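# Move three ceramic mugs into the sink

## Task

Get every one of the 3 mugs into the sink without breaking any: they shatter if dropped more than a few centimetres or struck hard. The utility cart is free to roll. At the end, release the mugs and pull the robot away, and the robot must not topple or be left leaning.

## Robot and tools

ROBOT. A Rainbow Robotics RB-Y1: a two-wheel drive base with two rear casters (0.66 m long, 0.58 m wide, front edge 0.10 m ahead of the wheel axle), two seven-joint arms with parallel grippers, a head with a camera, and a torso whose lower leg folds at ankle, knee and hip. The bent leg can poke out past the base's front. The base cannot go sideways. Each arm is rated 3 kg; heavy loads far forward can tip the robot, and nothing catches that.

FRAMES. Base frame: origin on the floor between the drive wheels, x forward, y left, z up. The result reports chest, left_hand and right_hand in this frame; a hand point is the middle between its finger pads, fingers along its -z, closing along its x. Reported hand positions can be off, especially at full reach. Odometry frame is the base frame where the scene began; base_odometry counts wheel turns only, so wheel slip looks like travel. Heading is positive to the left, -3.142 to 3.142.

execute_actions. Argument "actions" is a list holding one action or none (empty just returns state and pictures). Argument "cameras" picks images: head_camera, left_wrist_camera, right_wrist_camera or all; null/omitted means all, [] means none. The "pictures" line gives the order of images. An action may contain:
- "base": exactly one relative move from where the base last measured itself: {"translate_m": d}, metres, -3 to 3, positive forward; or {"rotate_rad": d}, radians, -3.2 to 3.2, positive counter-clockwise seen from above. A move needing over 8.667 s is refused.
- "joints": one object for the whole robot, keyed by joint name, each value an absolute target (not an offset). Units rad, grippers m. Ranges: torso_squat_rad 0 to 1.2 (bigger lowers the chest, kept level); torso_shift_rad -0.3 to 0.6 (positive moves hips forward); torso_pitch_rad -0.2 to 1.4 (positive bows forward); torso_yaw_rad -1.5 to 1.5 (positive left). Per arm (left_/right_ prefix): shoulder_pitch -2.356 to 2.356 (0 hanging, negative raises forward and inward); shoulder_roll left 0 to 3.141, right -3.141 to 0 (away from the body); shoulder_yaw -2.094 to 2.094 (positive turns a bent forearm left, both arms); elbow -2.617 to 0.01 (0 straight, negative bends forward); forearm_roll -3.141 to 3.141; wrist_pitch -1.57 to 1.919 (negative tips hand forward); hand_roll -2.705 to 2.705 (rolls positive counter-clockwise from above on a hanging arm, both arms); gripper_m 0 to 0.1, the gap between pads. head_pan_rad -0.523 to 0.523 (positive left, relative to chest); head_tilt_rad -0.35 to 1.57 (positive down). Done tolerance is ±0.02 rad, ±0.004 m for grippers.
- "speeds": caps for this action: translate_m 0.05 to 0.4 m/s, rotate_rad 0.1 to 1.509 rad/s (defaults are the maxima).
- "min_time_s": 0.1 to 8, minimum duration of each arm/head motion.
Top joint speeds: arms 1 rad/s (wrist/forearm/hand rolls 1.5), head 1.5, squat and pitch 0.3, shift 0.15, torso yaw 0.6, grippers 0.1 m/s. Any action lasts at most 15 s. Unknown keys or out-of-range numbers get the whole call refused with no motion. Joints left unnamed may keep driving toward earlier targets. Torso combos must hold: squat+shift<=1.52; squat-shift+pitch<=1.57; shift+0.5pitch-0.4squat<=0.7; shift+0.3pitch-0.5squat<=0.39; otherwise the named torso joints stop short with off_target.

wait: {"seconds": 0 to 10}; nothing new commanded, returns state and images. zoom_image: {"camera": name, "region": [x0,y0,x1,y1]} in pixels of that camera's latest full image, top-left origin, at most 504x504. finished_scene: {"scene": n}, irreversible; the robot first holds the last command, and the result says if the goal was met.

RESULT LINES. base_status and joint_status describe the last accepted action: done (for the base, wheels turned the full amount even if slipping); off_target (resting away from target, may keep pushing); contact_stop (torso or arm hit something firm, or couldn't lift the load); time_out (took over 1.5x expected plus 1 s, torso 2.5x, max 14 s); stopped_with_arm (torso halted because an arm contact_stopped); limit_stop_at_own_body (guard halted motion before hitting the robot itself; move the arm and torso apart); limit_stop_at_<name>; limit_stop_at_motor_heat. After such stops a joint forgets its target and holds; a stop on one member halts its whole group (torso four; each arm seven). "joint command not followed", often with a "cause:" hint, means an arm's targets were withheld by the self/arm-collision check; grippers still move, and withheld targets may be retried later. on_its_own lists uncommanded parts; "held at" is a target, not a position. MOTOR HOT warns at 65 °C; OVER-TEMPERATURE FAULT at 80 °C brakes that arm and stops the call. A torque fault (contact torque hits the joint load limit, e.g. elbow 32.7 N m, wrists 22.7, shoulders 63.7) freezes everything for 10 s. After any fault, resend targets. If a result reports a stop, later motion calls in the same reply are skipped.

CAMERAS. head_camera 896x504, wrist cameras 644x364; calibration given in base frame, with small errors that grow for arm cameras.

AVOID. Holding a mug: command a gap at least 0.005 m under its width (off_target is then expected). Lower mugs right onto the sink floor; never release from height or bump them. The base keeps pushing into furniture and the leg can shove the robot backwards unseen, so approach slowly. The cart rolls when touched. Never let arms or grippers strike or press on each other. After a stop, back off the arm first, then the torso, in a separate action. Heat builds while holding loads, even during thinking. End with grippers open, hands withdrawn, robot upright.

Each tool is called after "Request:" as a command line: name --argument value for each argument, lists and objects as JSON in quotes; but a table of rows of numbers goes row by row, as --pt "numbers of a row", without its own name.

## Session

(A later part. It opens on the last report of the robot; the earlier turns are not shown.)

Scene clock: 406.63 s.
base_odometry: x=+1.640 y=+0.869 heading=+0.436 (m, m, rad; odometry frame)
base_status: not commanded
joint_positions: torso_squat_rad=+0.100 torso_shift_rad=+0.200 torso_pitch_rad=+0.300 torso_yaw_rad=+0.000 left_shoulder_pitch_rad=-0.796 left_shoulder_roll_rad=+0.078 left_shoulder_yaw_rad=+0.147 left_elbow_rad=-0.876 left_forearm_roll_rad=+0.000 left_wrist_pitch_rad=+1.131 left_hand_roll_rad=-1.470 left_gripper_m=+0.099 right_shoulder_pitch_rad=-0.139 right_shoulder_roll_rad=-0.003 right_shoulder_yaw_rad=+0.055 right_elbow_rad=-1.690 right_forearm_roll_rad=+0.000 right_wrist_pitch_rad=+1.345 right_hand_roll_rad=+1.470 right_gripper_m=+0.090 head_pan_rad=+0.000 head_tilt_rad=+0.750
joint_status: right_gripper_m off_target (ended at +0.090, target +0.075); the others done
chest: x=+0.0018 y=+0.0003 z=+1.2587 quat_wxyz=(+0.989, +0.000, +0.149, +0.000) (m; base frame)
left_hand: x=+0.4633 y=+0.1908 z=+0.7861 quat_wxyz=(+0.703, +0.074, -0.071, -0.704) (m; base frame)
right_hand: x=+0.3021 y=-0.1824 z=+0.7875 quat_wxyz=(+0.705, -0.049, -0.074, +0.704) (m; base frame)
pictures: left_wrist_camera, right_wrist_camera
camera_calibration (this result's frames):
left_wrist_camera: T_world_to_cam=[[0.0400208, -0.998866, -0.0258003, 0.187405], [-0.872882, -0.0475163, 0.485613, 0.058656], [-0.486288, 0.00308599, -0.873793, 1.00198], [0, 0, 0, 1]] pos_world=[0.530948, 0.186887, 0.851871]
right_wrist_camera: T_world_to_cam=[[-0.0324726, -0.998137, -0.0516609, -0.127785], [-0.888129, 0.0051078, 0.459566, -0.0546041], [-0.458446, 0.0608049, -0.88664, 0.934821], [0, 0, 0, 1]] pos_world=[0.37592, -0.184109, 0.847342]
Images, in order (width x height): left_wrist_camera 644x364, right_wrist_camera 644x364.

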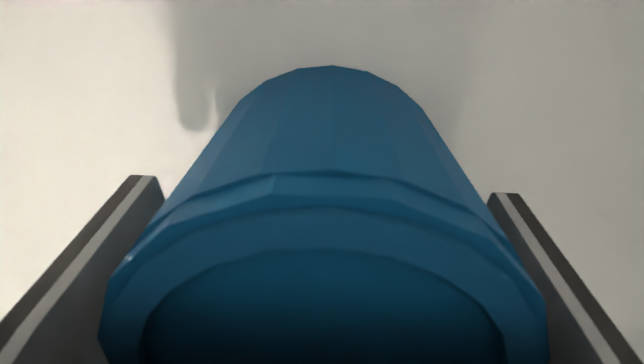

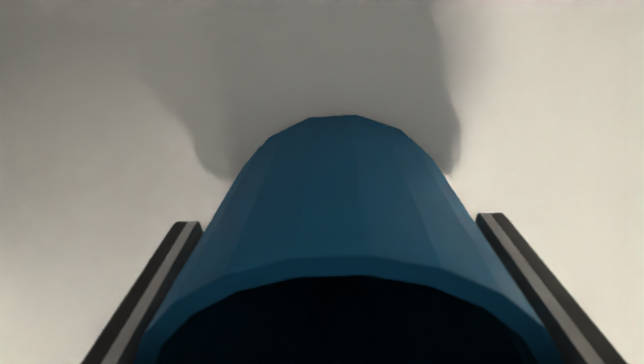

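Request:
execute_actions --actions '[{"joints": {"left_gripper_m": 0.075}}]' --cameras '[]'

Request:
execute_actions --actions '[{"joints": {"left_shoulder_pitch_rad": -0.624, "left_shoulder_roll_rad": 0.03, "left_shoulder_yaw_rad": 0.05, "left_elbow_rad": -1.967, "left_wrist_pitch_rad": 1.826, "right_shoulder_pitch_rad": -0.624, "right_shoulder_roll_rad": -0.03, "right_shoulder_yaw_rad": -0.05, "right_elbow_rad": -1.967, "right_wrist_pitch_rad": 1.826, "head_tilt_rad": 0.6}, "min_time_s": 1.8}]'

Scene clock: 442.13 s.
base_odometry: x=+1.640 y=+0.869 heading=+0.436 (m, m, rad; odometry frame)
base_status: not commanded
joint_positions: torso_squat_rad=+0.100 torso_shift_rad=+0.200 torso_pitch_rad=+0.300 torso_yaw_rad=+0.000 left_shoulder_pitch_rad=-0.796 left_shoulder_roll_rad=+0.078 left_shoulder_yaw_rad=+0.147 left_elbow_rad=-0.876 left_forearm_roll_rad=+0.000 left_wrist_pitch_rad=+1.131 left_hand_roll_rad=-1.470 left_gripper_m=+0.090 right_shoulder_pitch_rad=-0.139 right_shoulder_roll_rad=-0.003 right_shoulder_yaw_rad=+0.055 right_elbow_rad=-1.690 right_forearm_roll_rad=+0.000 right_wrist_pitch_rad=+1.345 right_hand_roll_rad=+1.470 right_gripper_m=+0.090 head_pan_rad=+0.000 head_tilt_rad=+0.750
joint_status: left_gripper_m off_target (ended at +0.090, target +0.075)
chest: x=+0.0018 y=+0.0003 z=+1.2587 quat_wxyz=(+0.989, +0.000, +0.149, +0.000) (m; base frame)
left_hand: x=+0.4633 y=+0.1908 z=+0.7861 quat_wxyz=(+0.703, +0.074, -0.071, -0.704) (m; base frame)
right_hand: x=+0.3021 y=-0.1824 z=+0.7875 quat_wxyz=(+0.705, -0.049, -0.074, +0.704) (m; base frame)
pictures: none
No camera images: the call's "cameras" was empty. Leave "cameras" out to get every camera's image.

Scene clock: 444.23 s.
base_odometry: x=+1.640 y=+0.869 heading=+0.436 (m, m, rad; odometry frame)
base_status: not commanded
joint_positions: torso_squat_rad=+0.100 torso_shift_rad=+0.200 torso_pitch_rad=+0.300 torso_yaw_rad=+0.000 left_shoulder_pitch_rad=-0.624 left_shoulder_roll_rad=+0.030 left_shoulder_yaw_rad=+0.050 left_elbow_rad=-1.967 left_forearm_roll_rad=+0.000 left_wrist_pitch_rad=+1.826 left_hand_roll_rad=-1.470 left_gripper_m=+0.090 right_shoulder_pitch_rad=-0.624 right_shoulder_roll_rad=-0.030 right_shoulder_yaw_rad=-0.050 right_elbow_rad=-1.967 right_forearm_roll_rad=+0.000 right_wrist_pitch_rad=+1.826 right_hand_roll_rad=+1.470 right_gripper_m=+0.090 head_pan_rad=+0.000 head_tilt_rad=+0.600
joint_status: all done
chest: x=+0.0019 y=+0.0003 z=+1.2587 quat_wxyz=(+0.989, +0.000, +0.149, +0.000) (m; base frame)
left_hand: x=+0.4438 y=+0.1599 z=+1.0081 quat_wxyz=(+0.671, +0.136, -0.165, -0.710) (m; base frame)
right_hand: x=+0.4435 y=-0.1591 z=+1.0079 quat_wxyz=(+0.671, -0.135, -0.165, +0.710) (m; base frame)
pictures: head_camera, left_wrist_camera, right_wrist_camera
camera_calibration (this result's frames):
head_camera: T_world_to_cam=[[0.0357226, -0.998318, 0.0456521, -0.0695471], [-0.786857, -0.0562595, -0.614565, 1.01499], [0.6161, -0.0139678, -0.787544, 1.03358], [0, 0, 0, 1]] pos_world=[0.164347, 0.00210954, 1.44094]
left_wrist_camera: T_world_to_cam=[[-0.0178227, -0.99969, 0.0173594, 0.14541], [-0.959408, 0.0219869, 0.281164, 0.165726], [-0.281459, -0.0116437, -0.959503, 1.18444], [0, 0, 0, 1]] pos_world=[0.494962, 0.155513, 1.08736]
right_wrist_camera: T_world_to_cam=[[0.0340544, -0.997966, -0.0538934, -0.115783], [-0.97428, -0.0451683, 0.220766, 0.240488], [-0.222752, 0.0449892, -0.973837, 1.17449], [0, 0, 0, 1]] pos_world=[0.499865, -0.157524, 1.08443]
Images, in order (width x height): head_camera 896x504, left_wrist_camera 644x364, right_wrist_camera 644x364.

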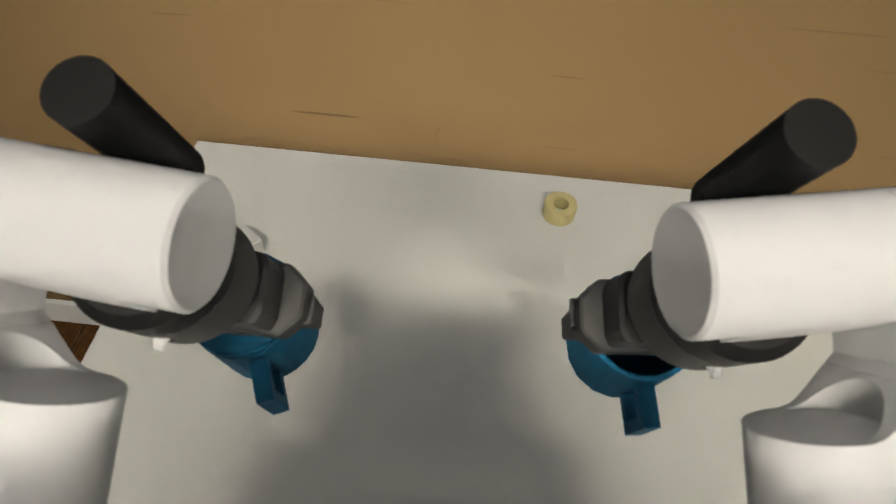

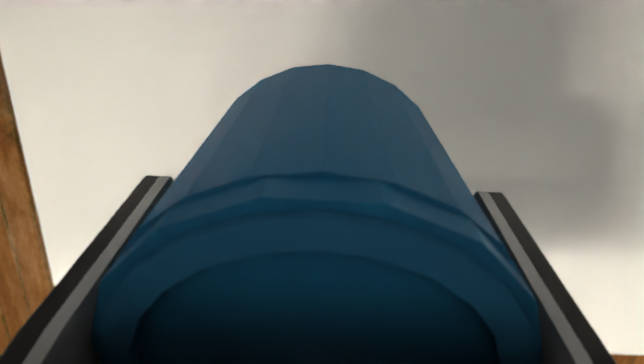

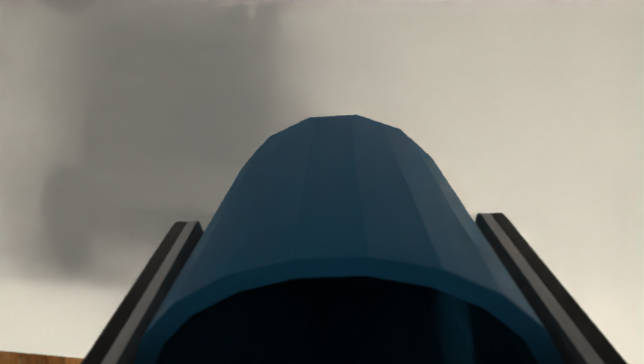

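Both mugs are held. Now driving to the sink.

Request:
execute_actions --actions '[{"base": {"translate_m": -0.65}, "joints": {"head_tilt_rad": 0.25}}]' --cameras '[]'

Request:
execute_actions --actions '[{"base": {"rotate_rad": -2.953}}]' --cameras '["head_camera"]'

Scene clock: 451.57 s.
base_odometry: x=+1.051 y=+0.594 heading=+0.438 (m, m, rad; odometry frame)
base_status: done
joint_positions: torso_squat_rad=+0.100 torso_shift_rad=+0.200 torso_pitch_rad=+0.300 torso_yaw_rad=+0.000 left_shoulder_pitch_rad=-0.624 left_shoulder_roll_rad=+0.030 left_shoulder_yaw_rad=+0.050 left_elbow_rad=-1.967 left_forearm_roll_rad=+0.000 left_wrist_pitch_rad=+1.826 left_hand_roll_rad=-1.470 left_gripper_m=+0.090 right_shoulder_pitch_rad=-0.624 right_shoulder_roll_rad=-0.030 right_shoulder_yaw_rad=-0.050 right_elbow_rad=-1.967 right_forearm_roll_rad=+0.000 right_wrist_pitch_rad=+1.826 right_hand_roll_rad=+1.470 right_gripper_m=+0.090 head_pan_rad=+0.000 head_tilt_rad=+0.250
joint_status: all done
chest: x=+0.0019 y=+0.0003 z=+1.2587 quat_wxyz=(+0.989, +0.000, +0.150, +0.000) (m; base frame)
left_hand: x=+0.4438 y=+0.1600 z=+1.0080 quat_wxyz=(+0.671, +0.136, -0.165, -0.710) (m; base frame)
right_hand: x=+0.4436 y=-0.1591 z=+1.0079 quat_wxyz=(+0.671, -0.135, -0.165, +0.710) (m; base frame)
pictures: none
No camera images: the call's "cameras" was empty. Leave "cameras" out to get every camera's image.

Scene clock: 456.77 s.
base_odometry: x=+1.051 y=+0.594 heading=-2.514 (m, m, rad; odometry frame)
base_status: done
joint_positions: torso_squat_rad=+0.100 torso_shift_rad=+0.200 torso_pitch_rad=+0.300 torso_yaw_rad=+0.000 left_shoulder_pitch_rad=-0.624 left_shoulder_roll_rad=+0.030 left_shoulder_yaw_rad=+0.050 left_elbow_rad=-1.967 left_forearm_roll_rad=+0.000 left_wrist_pitch_rad=+1.826 left_hand_roll_rad=-1.470 left_gripper_m=+0.090 right_shoulder_pitch_rad=-0.624 right_shoulder_roll_rad=-0.030 right_shoulder_yaw_rad=-0.050 right_elbow_rad=-1.967 right_forearm_roll_rad=+0.000 right_wrist_pitch_rad=+1.826 right_hand_roll_rad=+1.470 right_gripper_m=+0.090 head_pan_rad=+0.000 head_tilt_rad=+0.250
joint_status: not commanded
chest: x=+0.0019 y=+0.0003 z=+1.2587 quat_wxyz=(+0.989, +0.000, +0.150, +0.000) (m; base frame)
left_hand: x=+0.4437 y=+0.1599 z=+1.0080 quat_wxyz=(+0.671, +0.136, -0.165, -0.710) (m; base frame)
right_hand: x=+0.4436 y=-0.1592 z=+1.0079 quat_wxyz=(+0.671, -0.136, -0.165, +0.710) (m; base frame)
pictures: head_camera
camera_calibration (this result's frames):
head_camera: T_world_to_cam=[[0.0178941, -0.998316, 0.0551757, -0.0818373], [-0.528466, -0.0562898, -0.847087, 1.3294], [0.848766, -0.0140007, -0.528583, 0.640681], [0, 0, 0, 1]] pos_world=[0.160221, 0.00210236, 1.46929]
Images, in order (width x height): head_camera 896x504.

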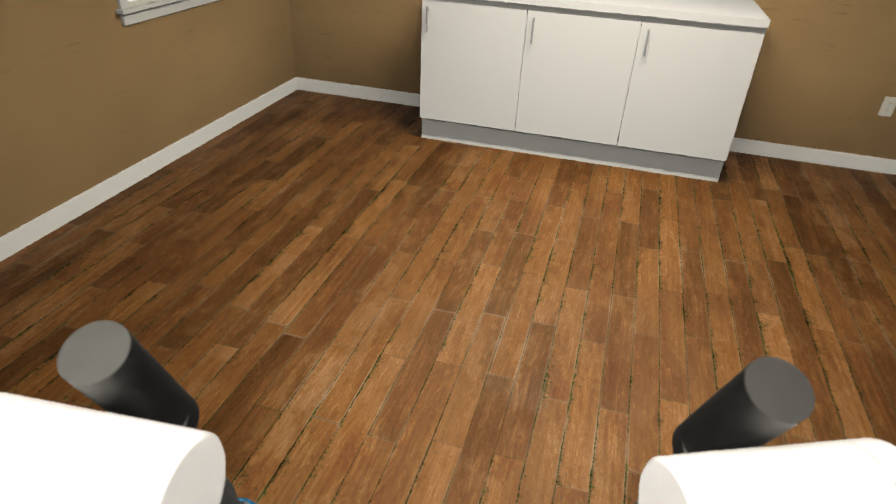

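Request:
execute_actions --actions '[{"base": {"translate_m": 2.95}, "joints": {"head_tilt_rad": 0.3, "head_pan_rad": -0.2}}]' --cameras '["head_camera"]'

Scene clock: 482.53 s.
base_odometry: x=-1.337 y=-1.138 heading=-2.514 (m, m, rad; odometry frame)
base_status: done
joint_positions: torso_squat_rad=+0.100 torso_shift_rad=+0.200 torso_pitch_rad=+0.300 torso_yaw_rad=+0.000 left_shoulder_pitch_rad=-0.624 left_shoulder_roll_rad=+0.030 left_shoulder_yaw_rad=+0.050 left_elbow_rad=-1.967 left_forearm_roll_rad=+0.000 left_wrist_pitch_rad=+1.826 left_hand_roll_rad=-1.470 left_gripper_m=+0.090 right_shoulder_pitch_rad=-0.624 right_shoulder_roll_rad=-0.030 right_shoulder_yaw_rad=-0.050 right_elbow_rad=-1.967 right_forearm_roll_rad=+0.000 right_wrist_pitch_rad=+1.826 right_hand_roll_rad=+1.470 right_gripper_m=+0.090 head_pan_rad=-0.200 head_tilt_rad=+0.300
joint_status: all done
chest: x=+0.0020 y=+0.0003 z=+1.2587 quat_wxyz=(+0.989, +0.000, +0.150, +0.000) (m; base frame)
left_hand: x=+0.4438 y=+0.1599 z=+1.0079 quat_wxyz=(+0.671, +0.136, -0.165, -0.710) (m; base frame)
right_hand: x=+0.4437 y=-0.1592 z=+1.0078 quat_wxyz=(+0.671, -0.135, -0.165, +0.710) (m; base frame)
pictures: head_camera
camera_calibration (this result's frames):
head_camera: T_world_to_cam=[[-0.16887, -0.979152, 0.112888, -0.149789], [-0.575155, 0.00488289, -0.81803, 1.29131], [0.800424, -0.203069, -0.563989, 0.695716], [0, 0, 0, 1]] pos_world=[0.160543, -0.0116929, 1.46562]
Images, in order (width x height): head_camera 896x504.

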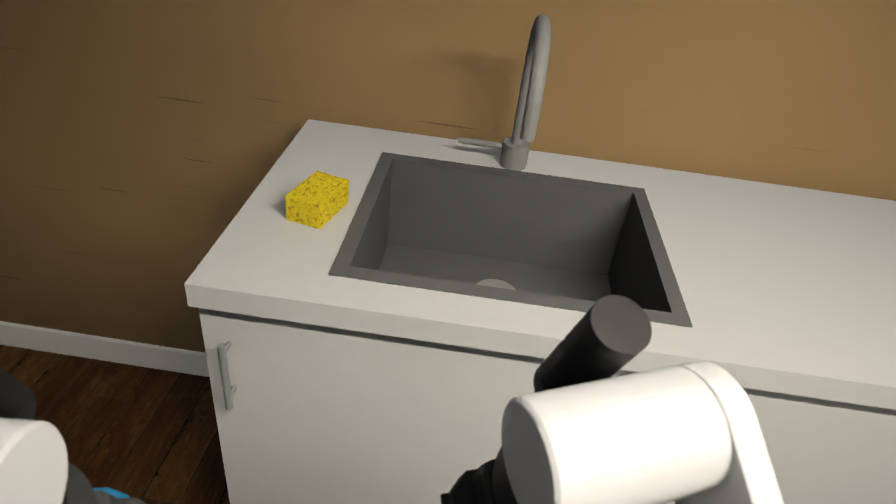

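Request:
execute_actions --actions '[{"base": {"rotate_rad": -0.32}, "joints": {"head_tilt_rad": 0.7, "head_pan_rad": 0.0, "left_shoulder_yaw_rad": 0.0, "right_shoulder_yaw_rad": 0.0, "left_hand_roll_rad": -1.4, "right_hand_roll_rad": 1.4}, "min_time_s": 1.0}]' --cameras '[]'

Request:
execute_actions --actions '[{"base": {"translate_m": 0.62}, "speeds": {"translate_m": 0.3}}]'

Scene clock: 510.70 s.
base_odometry: x=-1.337 y=-1.138 heading=-2.833 (m, m, rad; odometry frame)
base_status: done
joint_positions: torso_squat_rad=+0.100 torso_shift_rad=+0.200 torso_pitch_rad=+0.300 torso_yaw_rad=+0.000 left_shoulder_pitch_rad=-0.624 left_shoulder_roll_rad=+0.030 left_shoulder_yaw_rad=+0.000 left_elbow_rad=-1.967 left_forearm_roll_rad=+0.000 left_wrist_pitch_rad=+1.826 left_hand_roll_rad=-1.400 left_gripper_m=+0.090 right_shoulder_pitch_rad=-0.624 right_shoulder_roll_rad=-0.030 right_shoulder_yaw_rad=+0.000 right_elbow_rad=-1.967 right_forearm_roll_rad=+0.000 right_wrist_pitch_rad=+1.826 right_hand_roll_rad=+1.400 right_gripper_m=+0.090 head_pan_rad=+0.000 head_tilt_rad=+0.700
joint_status: all done
chest: x=+0.0020 y=+0.0003 z=+1.2587 quat_wxyz=(+0.989, +0.000, +0.150, +0.000) (m; base frame)
left_hand: x=+0.4410 y=+0.1446 z=+1.0076 quat_wxyz=(+0.678, +0.131, -0.168, -0.704) (m; base frame)
right_hand: x=+0.4409 y=-0.1441 z=+1.0075 quat_wxyz=(+0.678, -0.131, -0.168, +0.703) (m; base frame)
pictures: none
No camera images: the call's "cameras" was empty. Leave "cameras" out to get every camera's image.

Scene clock: 513.87 s.
base_odometry: x=-1.928 y=-1.327 heading=-2.833 (m, m, rad; odometry frame)
base_status: done
joint_positions: torso_squat_rad=+0.100 torso_shift_rad=+0.200 torso_pitch_rad=+0.300 torso_yaw_rad=+0.000 left_shoulder_pitch_rad=-0.624 left_shoulder_roll_rad=+0.030 left_shoulder_yaw_rad=+0.000 left_elbow_rad=-1.967 left_forearm_roll_rad=+0.000 left_wrist_pitch_rad=+1.826 left_hand_roll_rad=-1.400 left_gripper_m=+0.090 right_shoulder_pitch_rad=-0.624 right_shoulder_roll_rad=-0.030 right_shoulder_yaw_rad=+0.000 right_elbow_rad=-1.967 right_forearm_roll_rad=+0.000 right_wrist_pitch_rad=+1.826 right_hand_roll_rad=+1.400 right_gripper_m=+0.090 head_pan_rad=+0.000 head_tilt_rad=+0.700
joint_status: not commanded
chest: x=+0.0020 y=+0.0003 z=+1.2587 quat_wxyz=(+0.989, +0.000, +0.150, +0.000) (m; base frame)
left_hand: x=+0.4410 y=+0.1446 z=+1.0076 quat_wxyz=(+0.678, +0.131, -0.168, -0.704) (m; base frame)
right_hand: x=+0.4410 y=-0.1441 z=+1.0075 quat_wxyz=(+0.678, -0.131, -0.168, +0.703) (m; base frame)
pictures: head_camera, left_wrist_camera, right_wrist_camera
camera_calibration (this result's frames):
head_camera: T_world_to_cam=[[0.0400724, -0.998321, 0.0418222, -0.0643912], [-0.844372, -0.0562133, -0.532799, 0.9018], [0.534256, -0.0139629, -0.845207, 1.1234], [0, 0, 0, 1]] pos_world=[0.16385, 0.00209595, 1.43268]
left_wrist_camera: T_world_to_cam=[[-0.00222661, -0.999485, 0.0320277, 0.10836], [-0.958886, 0.011223, 0.28357, 0.162436], [-0.283783, -0.0300795, -0.958417, 1.18557], [0, 0, 0, 1]] pos_world=[0.492443, 0.142142, 1.08674]
right_wrist_camera: T_world_to_cam=[[0.0174072, -0.99748, -0.0687728, -0.0783349], [-0.974403, -0.0323431, 0.222471, 0.238911], [-0.224135, 0.0631398, -0.972511, 1.17479], [0, 0, 0, 1]] pos_world=[0.497471, -0.144587, 1.08396]
Images, in order (width x height): head_camera 896x504, left_wrist_camera 644x364, right_wrist_camera 644x364.

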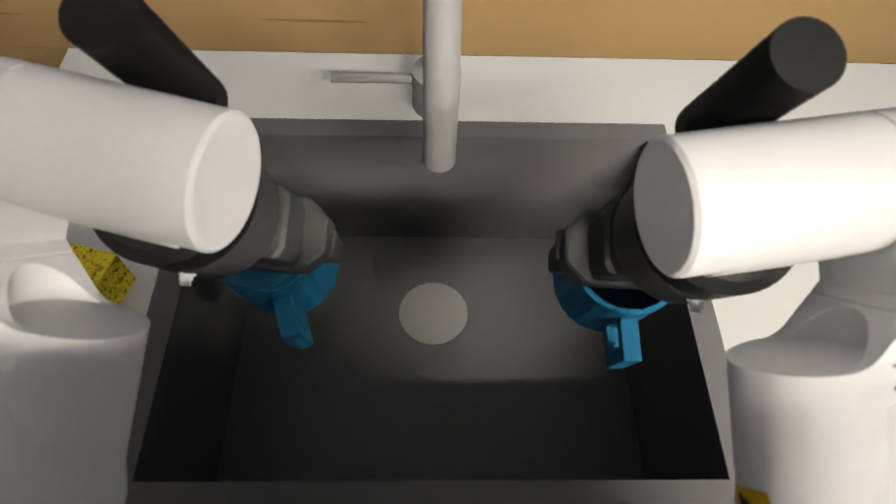

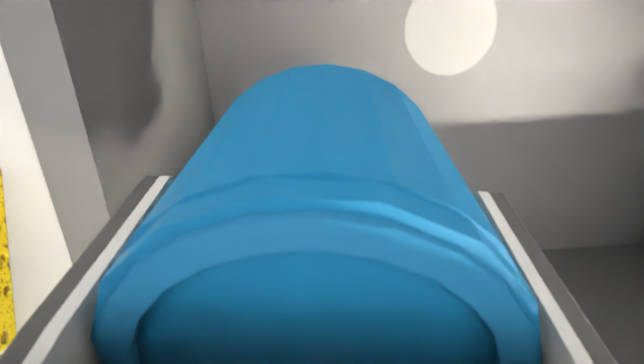

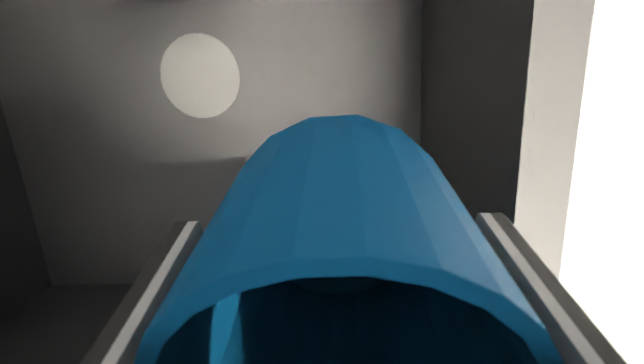

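Request:
execute_actions --actions '[{"joints": {"left_shoulder_pitch_rad": -0.66, "left_shoulder_roll_rad": 0.006, "left_shoulder_yaw_rad": 0.027, "left_elbow_rad": -1.145, "left_wrist_pitch_rad": 1.265, "left_hand_roll_rad": -1.52, "right_shoulder_pitch_rad": -0.66, "right_shoulder_roll_rad": -0.006, "right_shoulder_yaw_rad": -0.027, "right_elbow_rad": -1.145, "right_wrist_pitch_rad": 1.29, "right_hand_roll_rad": 1.52}, "min_time_s": 1.8}]'

Scene clock: 558.70 s.
base_odometry: x=-1.928 y=-1.327 heading=-2.833 (m, m, rad; odometry frame)
base_status: not commanded
joint_positions: torso_squat_rad=+0.100 torso_shift_rad=+0.200 torso_pitch_rad=+0.300 torso_yaw_rad=+0.000 left_shoulder_pitch_rad=-0.659 left_shoulder_roll_rad=+0.006 left_shoulder_yaw_rad=+0.027 left_elbow_rad=-1.145 left_forearm_roll_rad=+0.000 left_wrist_pitch_rad=+1.265 left_hand_roll_rad=-1.520 left_gripper_m=+0.090 right_shoulder_pitch_rad=-0.659 right_shoulder_roll_rad=-0.006 right_shoulder_yaw_rad=-0.027 right_elbow_rad=-1.145 right_forearm_roll_rad=+0.000 right_wrist_pitch_rad=+1.290 right_hand_roll_rad=+1.520 right_gripper_m=+0.090 head_pan_rad=+0.000 head_tilt_rad=+0.700
joint_status: all done
chest: x=+0.0020 y=+0.0003 z=+1.2587 quat_wxyz=(+0.989, +0.000, +0.150, +0.000) (m; base frame)
left_hand: x=+0.4321 y=+0.1400 z=+0.7998 quat_wxyz=(+0.651, +0.062, -0.079, -0.752) (m; base frame)
right_hand: x=+0.4265 y=-0.1407 z=+0.7987 quat_wxyz=(+0.652, -0.054, -0.070, +0.753) (m; base frame)
pictures: head_camera, left_wrist_camera, right_wrist_camera
camera_calibration (this result's frames):
head_camera: T_world_to_cam=[[0.0400719, -0.998321, 0.041823, -0.0643917], [-0.844365, -0.0562134, -0.532812, 0.901806], [0.534268, -0.0139631, -0.8452, 1.1234], [0, 0, 0, 1]] pos_world=[0.163835, 0.00209618, 1.43269]
left_wrist_camera: T_world_to_cam=[[-0.104256, -0.994493, -0.0107233, 0.188015], [-0.867411, 0.0856481, 0.490166, -0.0023188], [-0.486548, 0.0604041, -0.871563, 0.989263], [0, 0, 0, 1]] pos_world=[0.498914, 0.127423, 0.865358]
right_wrist_camera: T_world_to_cam=[[0.110525, -0.993531, -0.0260763, -0.162322], [-0.882516, -0.110175, 0.457194, 0.0338105], [-0.45711, -0.0275189, -0.888984, 0.988164], [0, 0, 0, 1]] pos_world=[0.499478, -0.130354, 0.858772]
Images, in order (width x height): head_camera 896x504, left_wrist_camera 644x364, right_wrist_camera 644x364.

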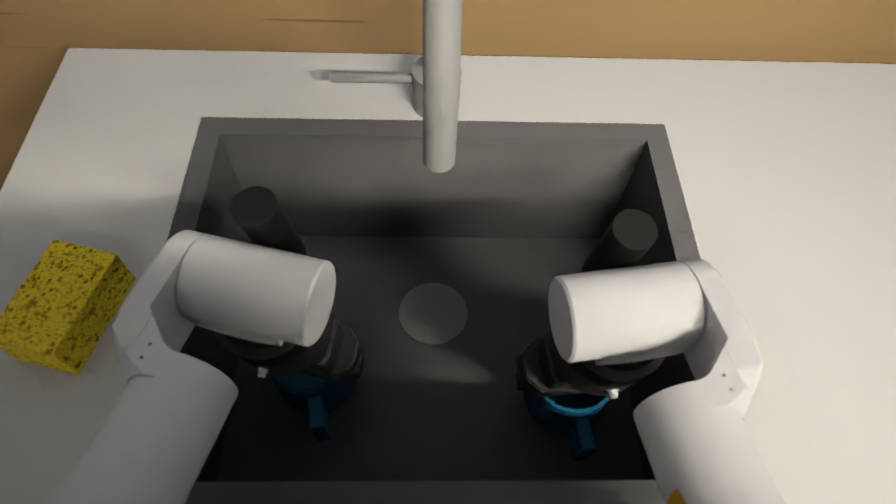

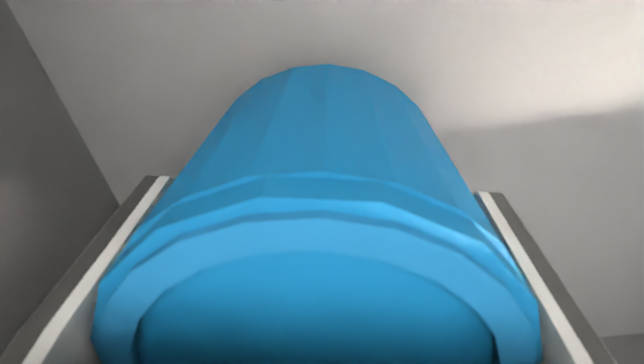

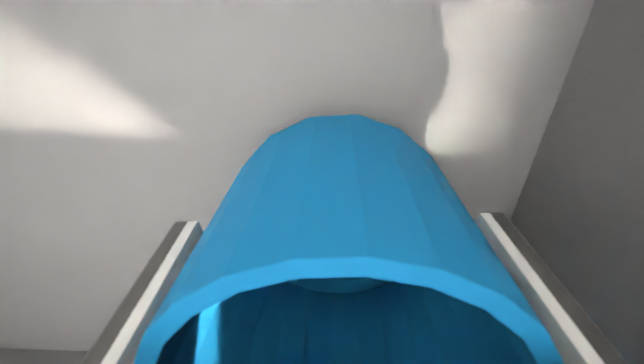

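Request:
execute_actions --actions '[{"joints": {"left_shoulder_pitch_rad": -0.716, "left_shoulder_roll_rad": 0.008, "left_shoulder_yaw_rad": 0.045, "left_elbow_rad": -0.924, "left_wrist_pitch_rad": 1.097, "right_shoulder_pitch_rad": -0.716, "right_shoulder_roll_rad": -0.008, "right_shoulder_yaw_rad": -0.045, "right_elbow_rad": -0.93, "right_wrist_pitch_rad": 1.127}, "min_time_s": 1.2}]'

Scene clock: 582.40 s.
base_odometry: x=-1.928 y=-1.327 heading=-2.833 (m, m, rad; odometry frame)
base_status: not commanded
joint_positions: torso_squat_rad=+0.101 torso_shift_rad=+0.198 torso_pitch_rad=+0.296 torso_yaw_rad=+0.000 left_shoulder_pitch_rad=-0.719 left_shoulder_roll_rad=+0.008 left_shoulder_yaw_rad=+0.045 left_elbow_rad=-0.927 left_forearm_roll_rad=+0.000 left_wrist_pitch_rad=+1.098 left_hand_roll_rad=-1.520 left_gripper_m=+0.090 right_shoulder_pitch_rad=-0.720 right_shoulder_roll_rad=-0.008 right_shoulder_yaw_rad=-0.043 right_elbow_rad=-0.936 right_forearm_roll_rad=+0.001 right_wrist_pitch_rad=+1.133 right_hand_roll_rad=+1.520 right_gripper_m=+0.089 head_pan_rad=+0.000 head_tilt_rad=+0.700
joint_status: right_wrist_pitch_rad contact_stop (moved -0.157 of -0.163); the others done
chest: x=-0.0009 y=+0.0002 z=+1.2594 quat_wxyz=(+0.989, +0.000, +0.147, +0.000) (m; base frame)
left_hand: x=+0.4339 y=+0.1389 z=+0.7699 quat_wxyz=(+0.650, +0.065, -0.083, -0.753) (m; base frame)
right_hand: x=+0.4296 y=-0.1394 z=+0.7713 quat_wxyz=(+0.650, -0.058, -0.073, +0.754) (m; base frame)
pictures: head_camera, left_wrist_camera, right_wrist_camera
camera_calibration (this result's frames):
head_camera: T_world_to_cam=[[0.0399088, -0.99833, 0.0417722, -0.06438], [-0.841874, -0.0561131, -0.53675, 0.904694], [0.538197, -0.0137459, -0.842707, 1.12238], [0, 0, 0, 1]] pos_world=[0.160146, 0.00192078, 1.43412]
left_wrist_camera: T_world_to_cam=[[-0.10639, -0.994255, -0.0117694, 0.188512], [-0.871882, 0.0875923, 0.481819, 0.0220642], [-0.47802, 0.0615224, -0.876192, 0.963884], [0, 0, 0, 1]] pos_world=[0.500049, 0.126196, 0.836135]
right_wrist_camera: T_world_to_cam=[[0.114212, -0.993153, -0.0245422, -0.164817], [-0.886763, -0.113053, 0.448185, 0.0575454], [-0.447891, -0.0294252, -0.893604, 0.964585], [0, 0, 0, 1]] pos_world=[0.501882, -0.1288, 0.83212]
Images, in order (width x height): head_camera 896x504, left_wrist_camera 644x364, right_wrist_camera 644x364.

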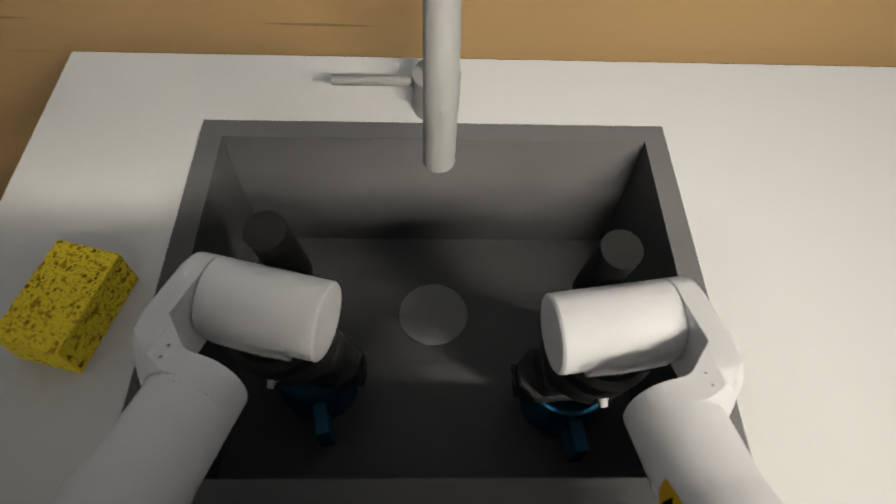

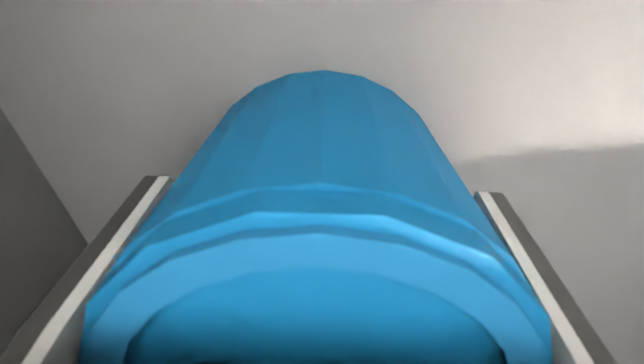

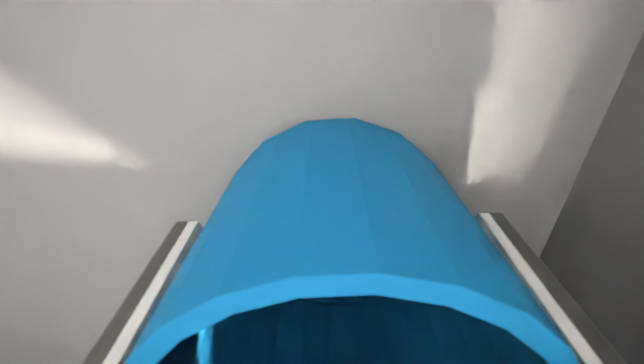

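Request:
execute_actions --actions '[{"joints": {"left_gripper_m": 0.1, "right_gripper_m": 0.1}}]' --cameras '[]'

Request:
execute_actions --actions '[{"joints": {"left_shoulder_pitch_rad": -0.64, "left_shoulder_roll_rad": 0.006, "left_shoulder_yaw_rad": 0.02, "left_elbow_rad": -1.3, "left_wrist_pitch_rad": 1.42, "right_shoulder_pitch_rad": -0.64, "right_shoulder_roll_rad": -0.006, "right_shoulder_yaw_rad": -0.02, "right_elbow_rad": -1.3, "right_wrist_pitch_rad": 1.44}, "min_time_s": 1.0}]'

Scene clock: 589.27 s.
base_odometry: x=-1.928 y=-1.327 heading=-2.833 (m, m, rad; odometry frame)
base_status: not commanded
joint_positions: torso_squat_rad=+0.101 torso_shift_rad=+0.198 torso_pitch_rad=+0.296 torso_yaw_rad=+0.000 left_shoulder_pitch_rad=-0.720 left_shoulder_roll_rad=+0.008 left_shoulder_yaw_rad=+0.045 left_elbow_rad=-0.927 left_forearm_roll_rad=+0.000 left_wrist_pitch_rad=+1.098 left_hand_roll_rad=-1.520 left_gripper_m=+0.099 right_shoulder_pitch_rad=-0.720 right_shoulder_roll_rad=-0.008 right_shoulder_yaw_rad=-0.043 right_elbow_rad=-0.936 right_forearm_roll_rad=+0.001 right_wrist_pitch_rad=+1.133 right_hand_roll_rad=+1.520 right_gripper_m=+0.099 head_pan_rad=+0.000 head_tilt_rad=+0.700
joint_status: all done
chest: x=-0.0007 y=+0.0002 z=+1.2593 quat_wxyz=(+0.989, +0.000, +0.147, +0.000) (m; base frame)
left_hand: x=+0.4346 y=+0.1390 z=+0.7701 quat_wxyz=(+0.650, +0.066, -0.083, -0.753) (m; base frame)
right_hand: x=+0.4301 y=-0.1393 z=+0.7714 quat_wxyz=(+0.650, -0.058, -0.073, +0.754) (m; base frame)
pictures: none
No camera images: the call's "cameras" was empty. Leave "cameras" out to get every camera's image.

Scene clock: 590.57 s.
base_odometry: x=-1.928 y=-1.327 heading=-2.833 (m, m, rad; odometry frame)
base_status: not commanded
joint_positions: torso_squat_rad=+0.100 torso_shift_rad=+0.200 torso_pitch_rad=+0.300 torso_yaw_rad=+0.000 left_shoulder_pitch_rad=-0.640 left_shoulder_roll_rad=+0.006 left_shoulder_yaw_rad=+0.020 left_elbow_rad=-1.300 left_forearm_roll_rad=+0.000 left_wrist_pitch_rad=+1.420 left_hand_roll_rad=-1.520 left_gripper_m=+0.099 right_shoulder_pitch_rad=-0.640 right_shoulder_roll_rad=-0.006 right_shoulder_yaw_rad=-0.020 right_elbow_rad=-1.300 right_forearm_roll_rad=+0.001 right_wrist_pitch_rad=+1.440 right_hand_roll_rad=+1.520 right_gripper_m=+0.099 head_pan_rad=+0.000 head_tilt_rad=+0.700
joint_status: all done
chest: x=+0.0017 y=+0.0002 z=+1.2587 quat_wxyz=(+0.989, +0.000, +0.149, +0.000) (m; base frame)
left_hand: x=+0.4291 y=+0.1409 z=+0.8321 quat_wxyz=(+0.652, +0.057, -0.072, -0.753) (m; base frame)
right_hand: x=+0.4246 y=-0.1415 z=+0.8312 quat_wxyz=(+0.652, -0.051, -0.064, +0.753) (m; base frame)
pictures: head_camera, left_wrist_camera, right_wrist_camera
camera_calibration (this result's frames):
head_camera: T_world_to_cam=[[0.0400802, -0.998326, 0.0416984, -0.0643098], [-0.844106, -0.0561607, -0.533227, 0.902145], [0.534676, -0.013826, -0.844944, 1.12326], [0, 0, 0, 1]] pos_world=[0.163501, 0.00199317, 1.43283]
left_wrist_camera: T_world_to_cam=[[-0.104367, -0.994454, -0.0129666, 0.190794], [-0.859004, 0.083566, 0.505104, -0.0366022], [-0.501219, 0.0638547, -0.862961, 1.01455], [0, 0, 0, 1]] pos_world=[0.496983, 0.12801, 0.896479]
right_wrist_camera: T_world_to_cam=[[0.109824, -0.993654, -0.0242805, -0.163304], [-0.876932, -0.108365, 0.468239, 0.00582534], [-0.467899, -0.0301317, -0.883268, 1.01559], [0, 0, 0, 1]] pos_world=[0.498237, -0.131035, 0.890346]
Images, in order (width x height): head_camera 896x504, left_wrist_camera 644x364, right_wrist_camera 644x364.

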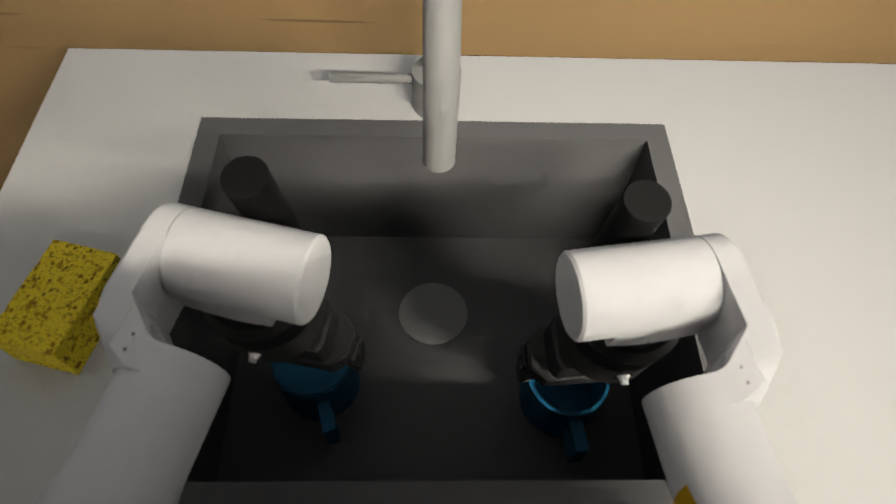

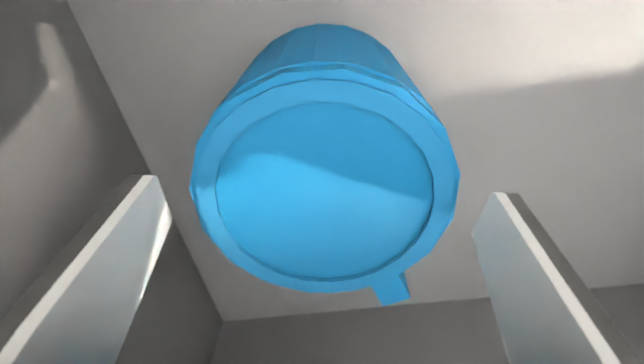

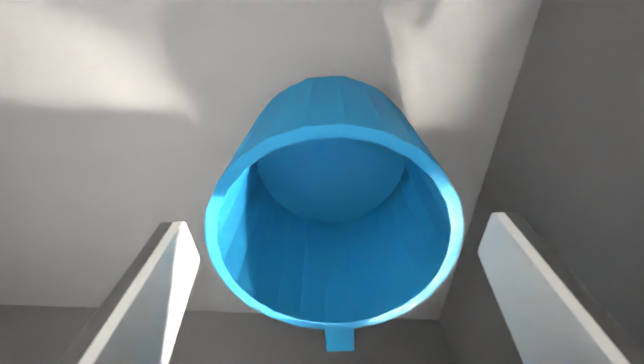

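Request:
execute_actions --actions '[{"joints": {"left_shoulder_pitch_rad": -0.624, "left_elbow_rad": -1.9, "left_wrist_pitch_rad": 1.8, "right_shoulder_pitch_rad": -0.624, "right_elbow_rad": -1.9, "right_wrist_pitch_rad": 1.8}}]' --cameras '[]'

Request:
execute_actions --actions '[{"base": {"translate_m": -0.6}, "joints": {"head_tilt_rad": 0.2}}]' --cameras '[]'

Request:
execute_actions --actions '[{"base": {"rotate_rad": -3.015}, "joints": {"left_shoulder_pitch_rad": -0.3, "left_shoulder_roll_rad": 0.05, "left_shoulder_yaw_rad": 0.0, "left_elbow_rad": -0.3, "left_wrist_pitch_rad": 0.2, "right_shoulder_pitch_rad": -0.3, "right_shoulder_roll_rad": -0.02, "right_shoulder_yaw_rad": -0.08, "right_elbow_rad": -2.1, "right_wrist_pitch_rad": 1.8, "right_hand_roll_rad": 1.57}, "min_time_s": 3}]' --cameras '["head_camera"]'

Scene clock: 649.20 s.
base_odometry: x=-1.928 y=-1.327 heading=-2.833 (m, m, rad; odometry frame)
base_status: not commanded
joint_positions: torso_squat_rad=+0.100 torso_shift_rad=+0.200 torso_pitch_rad=+0.300 torso_yaw_rad=+0.000 left_shoulder_pitch_rad=-0.624 left_shoulder_roll_rad=+0.006 left_shoulder_yaw_rad=+0.020 left_elbow_rad=-1.900 left_forearm_roll_rad=+0.000 left_wrist_pitch_rad=+1.800 left_hand_roll_rad=-1.520 left_gripper_m=+0.099 right_shoulder_pitch_rad=-0.624 right_shoulder_roll_rad=-0.006 right_shoulder_yaw_rad=-0.020 right_elbow_rad=-1.900 right_forearm_roll_rad=+0.001 right_wrist_pitch_rad=+1.800 right_hand_roll_rad=+1.520 right_gripper_m=+0.099 head_pan_rad=+0.000 head_tilt_rad=+0.700
joint_status: all done
chest: x=+0.0018 y=+0.0002 z=+1.2587 quat_wxyz=(+0.989, +0.000, +0.149, +0.000) (m; base frame)
left_hand: x=+0.4403 y=+0.1404 z=+0.9893 quat_wxyz=(+0.644, +0.119, -0.152, -0.740) (m; base frame)
right_hand: x=+0.4403 y=-0.1402 z=+0.9892 quat_wxyz=(+0.644, -0.119, -0.152, +0.740) (m; base frame)
pictures: none
No camera images: the call's "cameras" was empty. Leave "cameras" out to get every camera's image.

Scene clock: 652.40 s.
base_odometry: x=-1.356 y=-1.144 heading=-2.834 (m, m, rad; odometry frame)
base_status: done
joint_positions: torso_squat_rad=+0.100 torso_shift_rad=+0.200 torso_pitch_rad=+0.300 torso_yaw_rad=+0.000 left_shoulder_pitch_rad=-0.624 left_shoulder_roll_rad=+0.006 left_shoulder_yaw_rad=+0.020 left_elbow_rad=-1.900 left_forearm_roll_rad=+0.000 left_wrist_pitch_rad=+1.800 left_hand_roll_rad=-1.520 left_gripper_m=+0.099 right_shoulder_pitch_rad=-0.624 right_shoulder_roll_rad=-0.006 right_shoulder_yaw_rad=-0.020 right_elbow_rad=-1.900 right_forearm_roll_rad=+0.001 right_wrist_pitch_rad=+1.800 right_hand_roll_rad=+1.520 right_gripper_m=+0.099 head_pan_rad=+0.000 head_tilt_rad=+0.200
joint_status: all done
chest: x=+0.0018 y=+0.0002 z=+1.2587 quat_wxyz=(+0.989, +0.000, +0.149, +0.000) (m; base frame)
left_hand: x=+0.4402 y=+0.1404 z=+0.9892 quat_wxyz=(+0.644, +0.119, -0.152, -0.740) (m; base frame)
right_hand: x=+0.4402 y=-0.1402 z=+0.9891 quat_wxyz=(+0.644, -0.119, -0.152, +0.740) (m; base frame)
pictures: none
No camera images: the call's "cameras" was empty. Leave "cameras" out to get every camera's image.

Scene clock: 657.67 s.
base_odometry: x=-1.356 y=-1.144 heading=+0.435 (m, m, rad; odometry frame)
base_status: done
joint_positions: torso_squat_rad=+0.100 torso_shift_rad=+0.200 torso_pitch_rad=+0.300 torso_yaw_rad=+0.000 left_shoulder_pitch_rad=-0.300 left_shoulder_roll_rad=+0.050 left_shoulder_yaw_rad=+0.000 left_elbow_rad=-0.300 left_forearm_roll_rad=+0.000 left_wrist_pitch_rad=+0.200 left_hand_roll_rad=-1.520 left_gripper_m=+0.099 right_shoulder_pitch_rad=-0.300 right_shoulder_roll_rad=-0.020 right_shoulder_yaw_rad=-0.080 right_elbow_rad=-2.100 right_forearm_roll_rad=+0.001 right_wrist_pitch_rad=+1.800 right_hand_roll_rad=+1.570 right_gripper_m=+0.099 head_pan_rad=+0.000 head_tilt_rad=+0.200
joint_status: all done
chest: x=+0.0018 y=+0.0002 z=+1.2587 quat_wxyz=(+0.989, +0.000, +0.149, +0.000) (m; base frame)
left_hand: x=+0.1149 y=+0.2371 z=+0.5750 quat_wxyz=(+0.688, +0.040, -0.020, -0.725) (m; base frame)
right_hand: x=+0.3546 y=-0.2147 z=+0.9359 quat_wxyz=(+0.693, -0.101, -0.099, +0.707) (m; base frame)
pictures: head_camera
camera_calibration (this result's frames):
head_camera: T_world_to_cam=[[0.0151043, -0.998322, 0.0559109, -0.0827597], [-0.485233, -0.05621, -0.872576, 1.3626], [0.874255, -0.0139502, -0.485267, 0.576268], [0, 0, 0, 1]] pos_world=[0.158621, 0.00200973, 1.47324]
Images, in order (width x height): head_camera 896x504.

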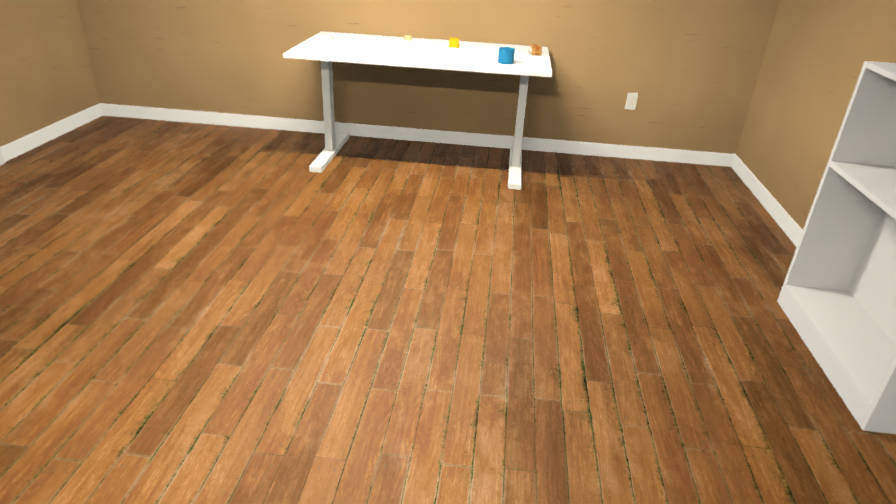

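Request:
execute_actions --actions '[{"base": {"translate_m": 2.98}, "joints": {"head_tilt_rad": 0.4, "head_pan_rad": -0.15}}]' --cameras '["head_camera"]'

Scene clock: 675.33 s.
base_odometry: x=+1.346 y=+0.112 heading=+0.435 (m, m, rad; odometry frame)
base_status: done
joint_positions: torso_squat_rad=+0.100 torso_shift_rad=+0.200 torso_pitch_rad=+0.300 torso_yaw_rad=+0.000 left_shoulder_pitch_rad=-0.300 left_shoulder_roll_rad=+0.050 left_shoulder_yaw_rad=+0.000 left_elbow_rad=-0.300 left_forearm_roll_rad=+0.000 left_wrist_pitch_rad=+0.200 left_hand_roll_rad=-1.520 left_gripper_m=+0.099 right_shoulder_pitch_rad=-0.300 right_shoulder_roll_rad=-0.020 right_shoulder_yaw_rad=-0.080 right_elbow_rad=-2.100 right_forearm_roll_rad=+0.001 right_wrist_pitch_rad=+1.800 right_hand_roll_rad=+1.570 right_gripper_m=+0.099 head_pan_rad=-0.150 head_tilt_rad=+0.400
joint_status: all done
chest: x=+0.0018 y=+0.0002 z=+1.2587 quat_wxyz=(+0.989, +0.000, +0.149, +0.000) (m; base frame)
left_hand: x=+0.1149 y=+0.2371 z=+0.5749 quat_wxyz=(+0.688, +0.040, -0.020, -0.725) (m; base frame)
right_hand: x=+0.3546 y=-0.2147 z=+0.9358 quat_wxyz=(+0.693, -0.101, -0.099, +0.707) (m; base frame)
pictures: head_camera
camera_calibration (this result's frames):
head_camera: T_world_to_cam=[[-0.116639, -0.988536, 0.0958711, -0.129635], [-0.652793, 0.00355652, -0.757528, 1.21029], [0.748503, -0.150941, -0.645724, 0.818101], [0, 0, 0, 1]] pos_world=[0.162598, -0.00896874, 1.45753]
Images, in order (width x height): head_camera 896x504.

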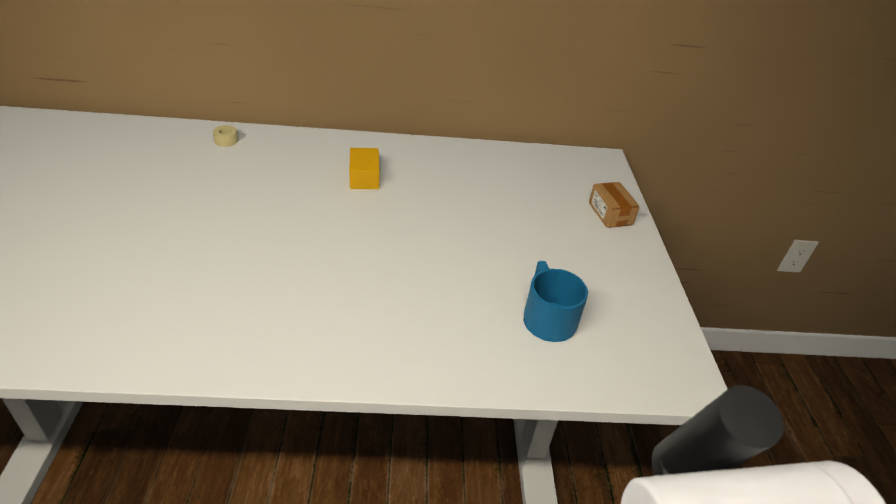

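Request:
zoom_image --camera "head_camera" --region '[500, 245, 610, 355]'

Region (500, 245, 610, 355) of head_camera's 896x504 image, scaled by 4.582, with more detail than that image has.

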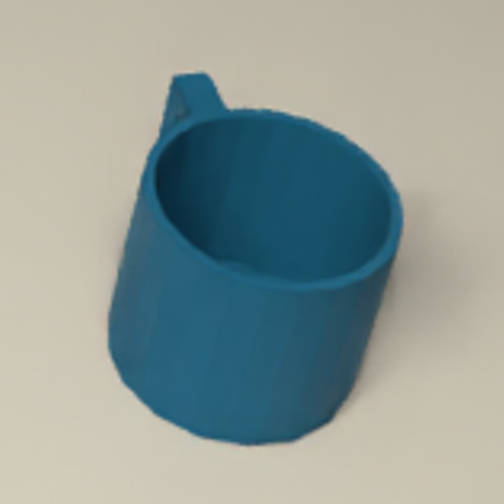

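Request:
execute_actions --actions '[{"base": {"rotate_rad": -0.127}, "joints": {"head_tilt_rad": 0.75, "head_pan_rad": -0.2, "right_shoulder_pitch_rad": -0.598, "right_shoulder_roll_rad": -0.057, "right_shoulder_yaw_rad": -0.194, "right_elbow_rad": -1.196, "right_wrist_pitch_rad": 1.378, "right_hand_roll_rad": 1.57, "right_forearm_roll_rad": 0}}]' --cameras '[]'

Request:
execute_actions --actions '[{"base": {"translate_m": 0.385}, "speeds": {"translate_m": 0.3}}]' --cameras '["head_camera", "right_wrist_camera"]'

Scene clock: 698.20 s.
base_odometry: x=+1.346 y=+0.112 heading=+0.309 (m, m, rad; odometry frame)
base_status: done
joint_positions: torso_squat_rad=+0.100 torso_shift_rad=+0.200 torso_pitch_rad=+0.300 torso_yaw_rad=+0.000 left_shoulder_pitch_rad=-0.300 left_shoulder_roll_rad=+0.050 left_shoulder_yaw_rad=+0.000 left_elbow_rad=-0.300 left_forearm_roll_rad=+0.000 left_wrist_pitch_rad=+0.200 left_hand_roll_rad=-1.520 left_gripper_m=+0.099 right_shoulder_pitch_rad=-0.598 right_shoulder_roll_rad=-0.057 right_shoulder_yaw_rad=-0.194 right_elbow_rad=-1.196 right_forearm_roll_rad=+0.000 right_wrist_pitch_rad=+1.378 right_hand_roll_rad=+1.570 right_gripper_m=+0.099 head_pan_rad=-0.200 head_tilt_rad=+0.750
joint_status: all done
chest: x=+0.0018 y=+0.0003 z=+1.2587 quat_wxyz=(+0.989, +0.000, +0.149, +0.000) (m; base frame)
left_hand: x=+0.1148 y=+0.2371 z=+0.5749 quat_wxyz=(+0.688, +0.040, -0.020, -0.725) (m; base frame)
right_hand: x=+0.4001 y=-0.2197 z=+0.7899 quat_wxyz=(+0.707, -0.031, -0.031, +0.706) (m; base frame)
pictures: none
No camera images: the call's "cameras" was empty. Leave "cameras" out to get every camera's image.

Scene clock: 700.77 s.
base_odometry: x=+1.713 y=+0.229 heading=+0.309 (m, m, rad; odometry frame)
base_status: done
joint_positions: torso_squat_rad=+0.100 torso_shift_rad=+0.200 torso_pitch_rad=+0.300 torso_yaw_rad=+0.000 left_shoulder_pitch_rad=-0.300 left_shoulder_roll_rad=+0.050 left_shoulder_yaw_rad=+0.000 left_elbow_rad=-0.300 left_forearm_roll_rad=+0.000 left_wrist_pitch_rad=+0.200 left_hand_roll_rad=-1.520 left_gripper_m=+0.099 right_shoulder_pitch_rad=-0.598 right_shoulder_roll_rad=-0.057 right_shoulder_yaw_rad=-0.194 right_elbow_rad=-1.196 right_forearm_roll_rad=+0.000 right_wrist_pitch_rad=+1.378 right_hand_roll_rad=+1.570 right_gripper_m=+0.099 head_pan_rad=-0.200 head_tilt_rad=+0.750
joint_status: not commanded
chest: x=+0.0018 y=+0.0003 z=+1.2587 quat_wxyz=(+0.989, +0.000, +0.149, +0.000) (m; base frame)
left_hand: x=+0.1148 y=+0.2371 z=+0.5749 quat_wxyz=(+0.688, +0.040, -0.020, -0.725) (m; base frame)
right_hand: x=+0.4002 y=-0.2196 z=+0.7899 quat_wxyz=(+0.707, -0.031, -0.031, +0.706) (m; base frame)
pictures: head_camera, right_wrist_camera
camera_calibration (this result's frames):
head_camera: T_world_to_cam=[[-0.147821, -0.984099, 0.0984773, -0.130817], [-0.867417, 0.0811694, -0.490916, 0.843044], [0.475117, -0.157989, -0.865623, 1.15793], [0, 0, 0, 1]] pos_world=[0.161782, -0.0142261, 1.42908]
right_wrist_camera: T_world_to_cam=[[-0.0358387, -0.999256, -0.0142774, -0.190083], [-0.845016, 0.0226733, 0.534259, -0.0407981], [-0.533538, 0.0312118, -0.8452, 0.97507], [0, 0, 0, 1]] pos_world=[0.478949, -0.21945, 0.843212]
Images, in order (width x height): head_camera 896x504, right_wrist_camera 644x364.

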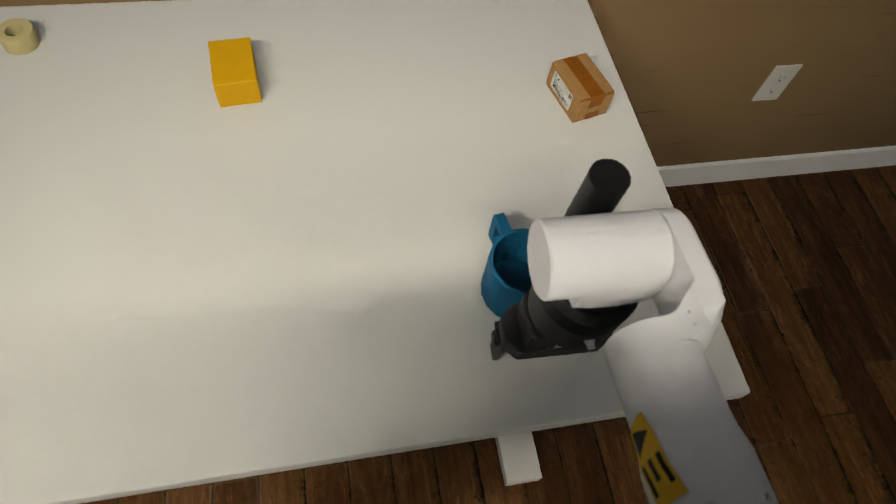

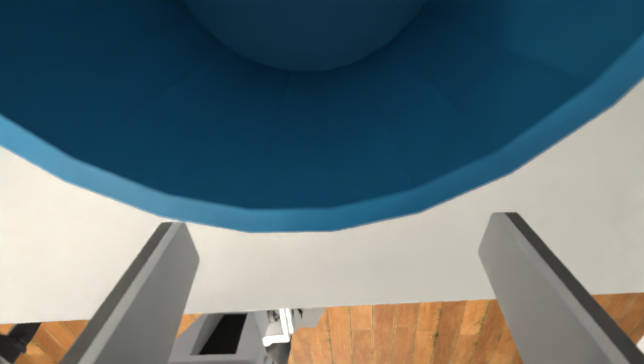

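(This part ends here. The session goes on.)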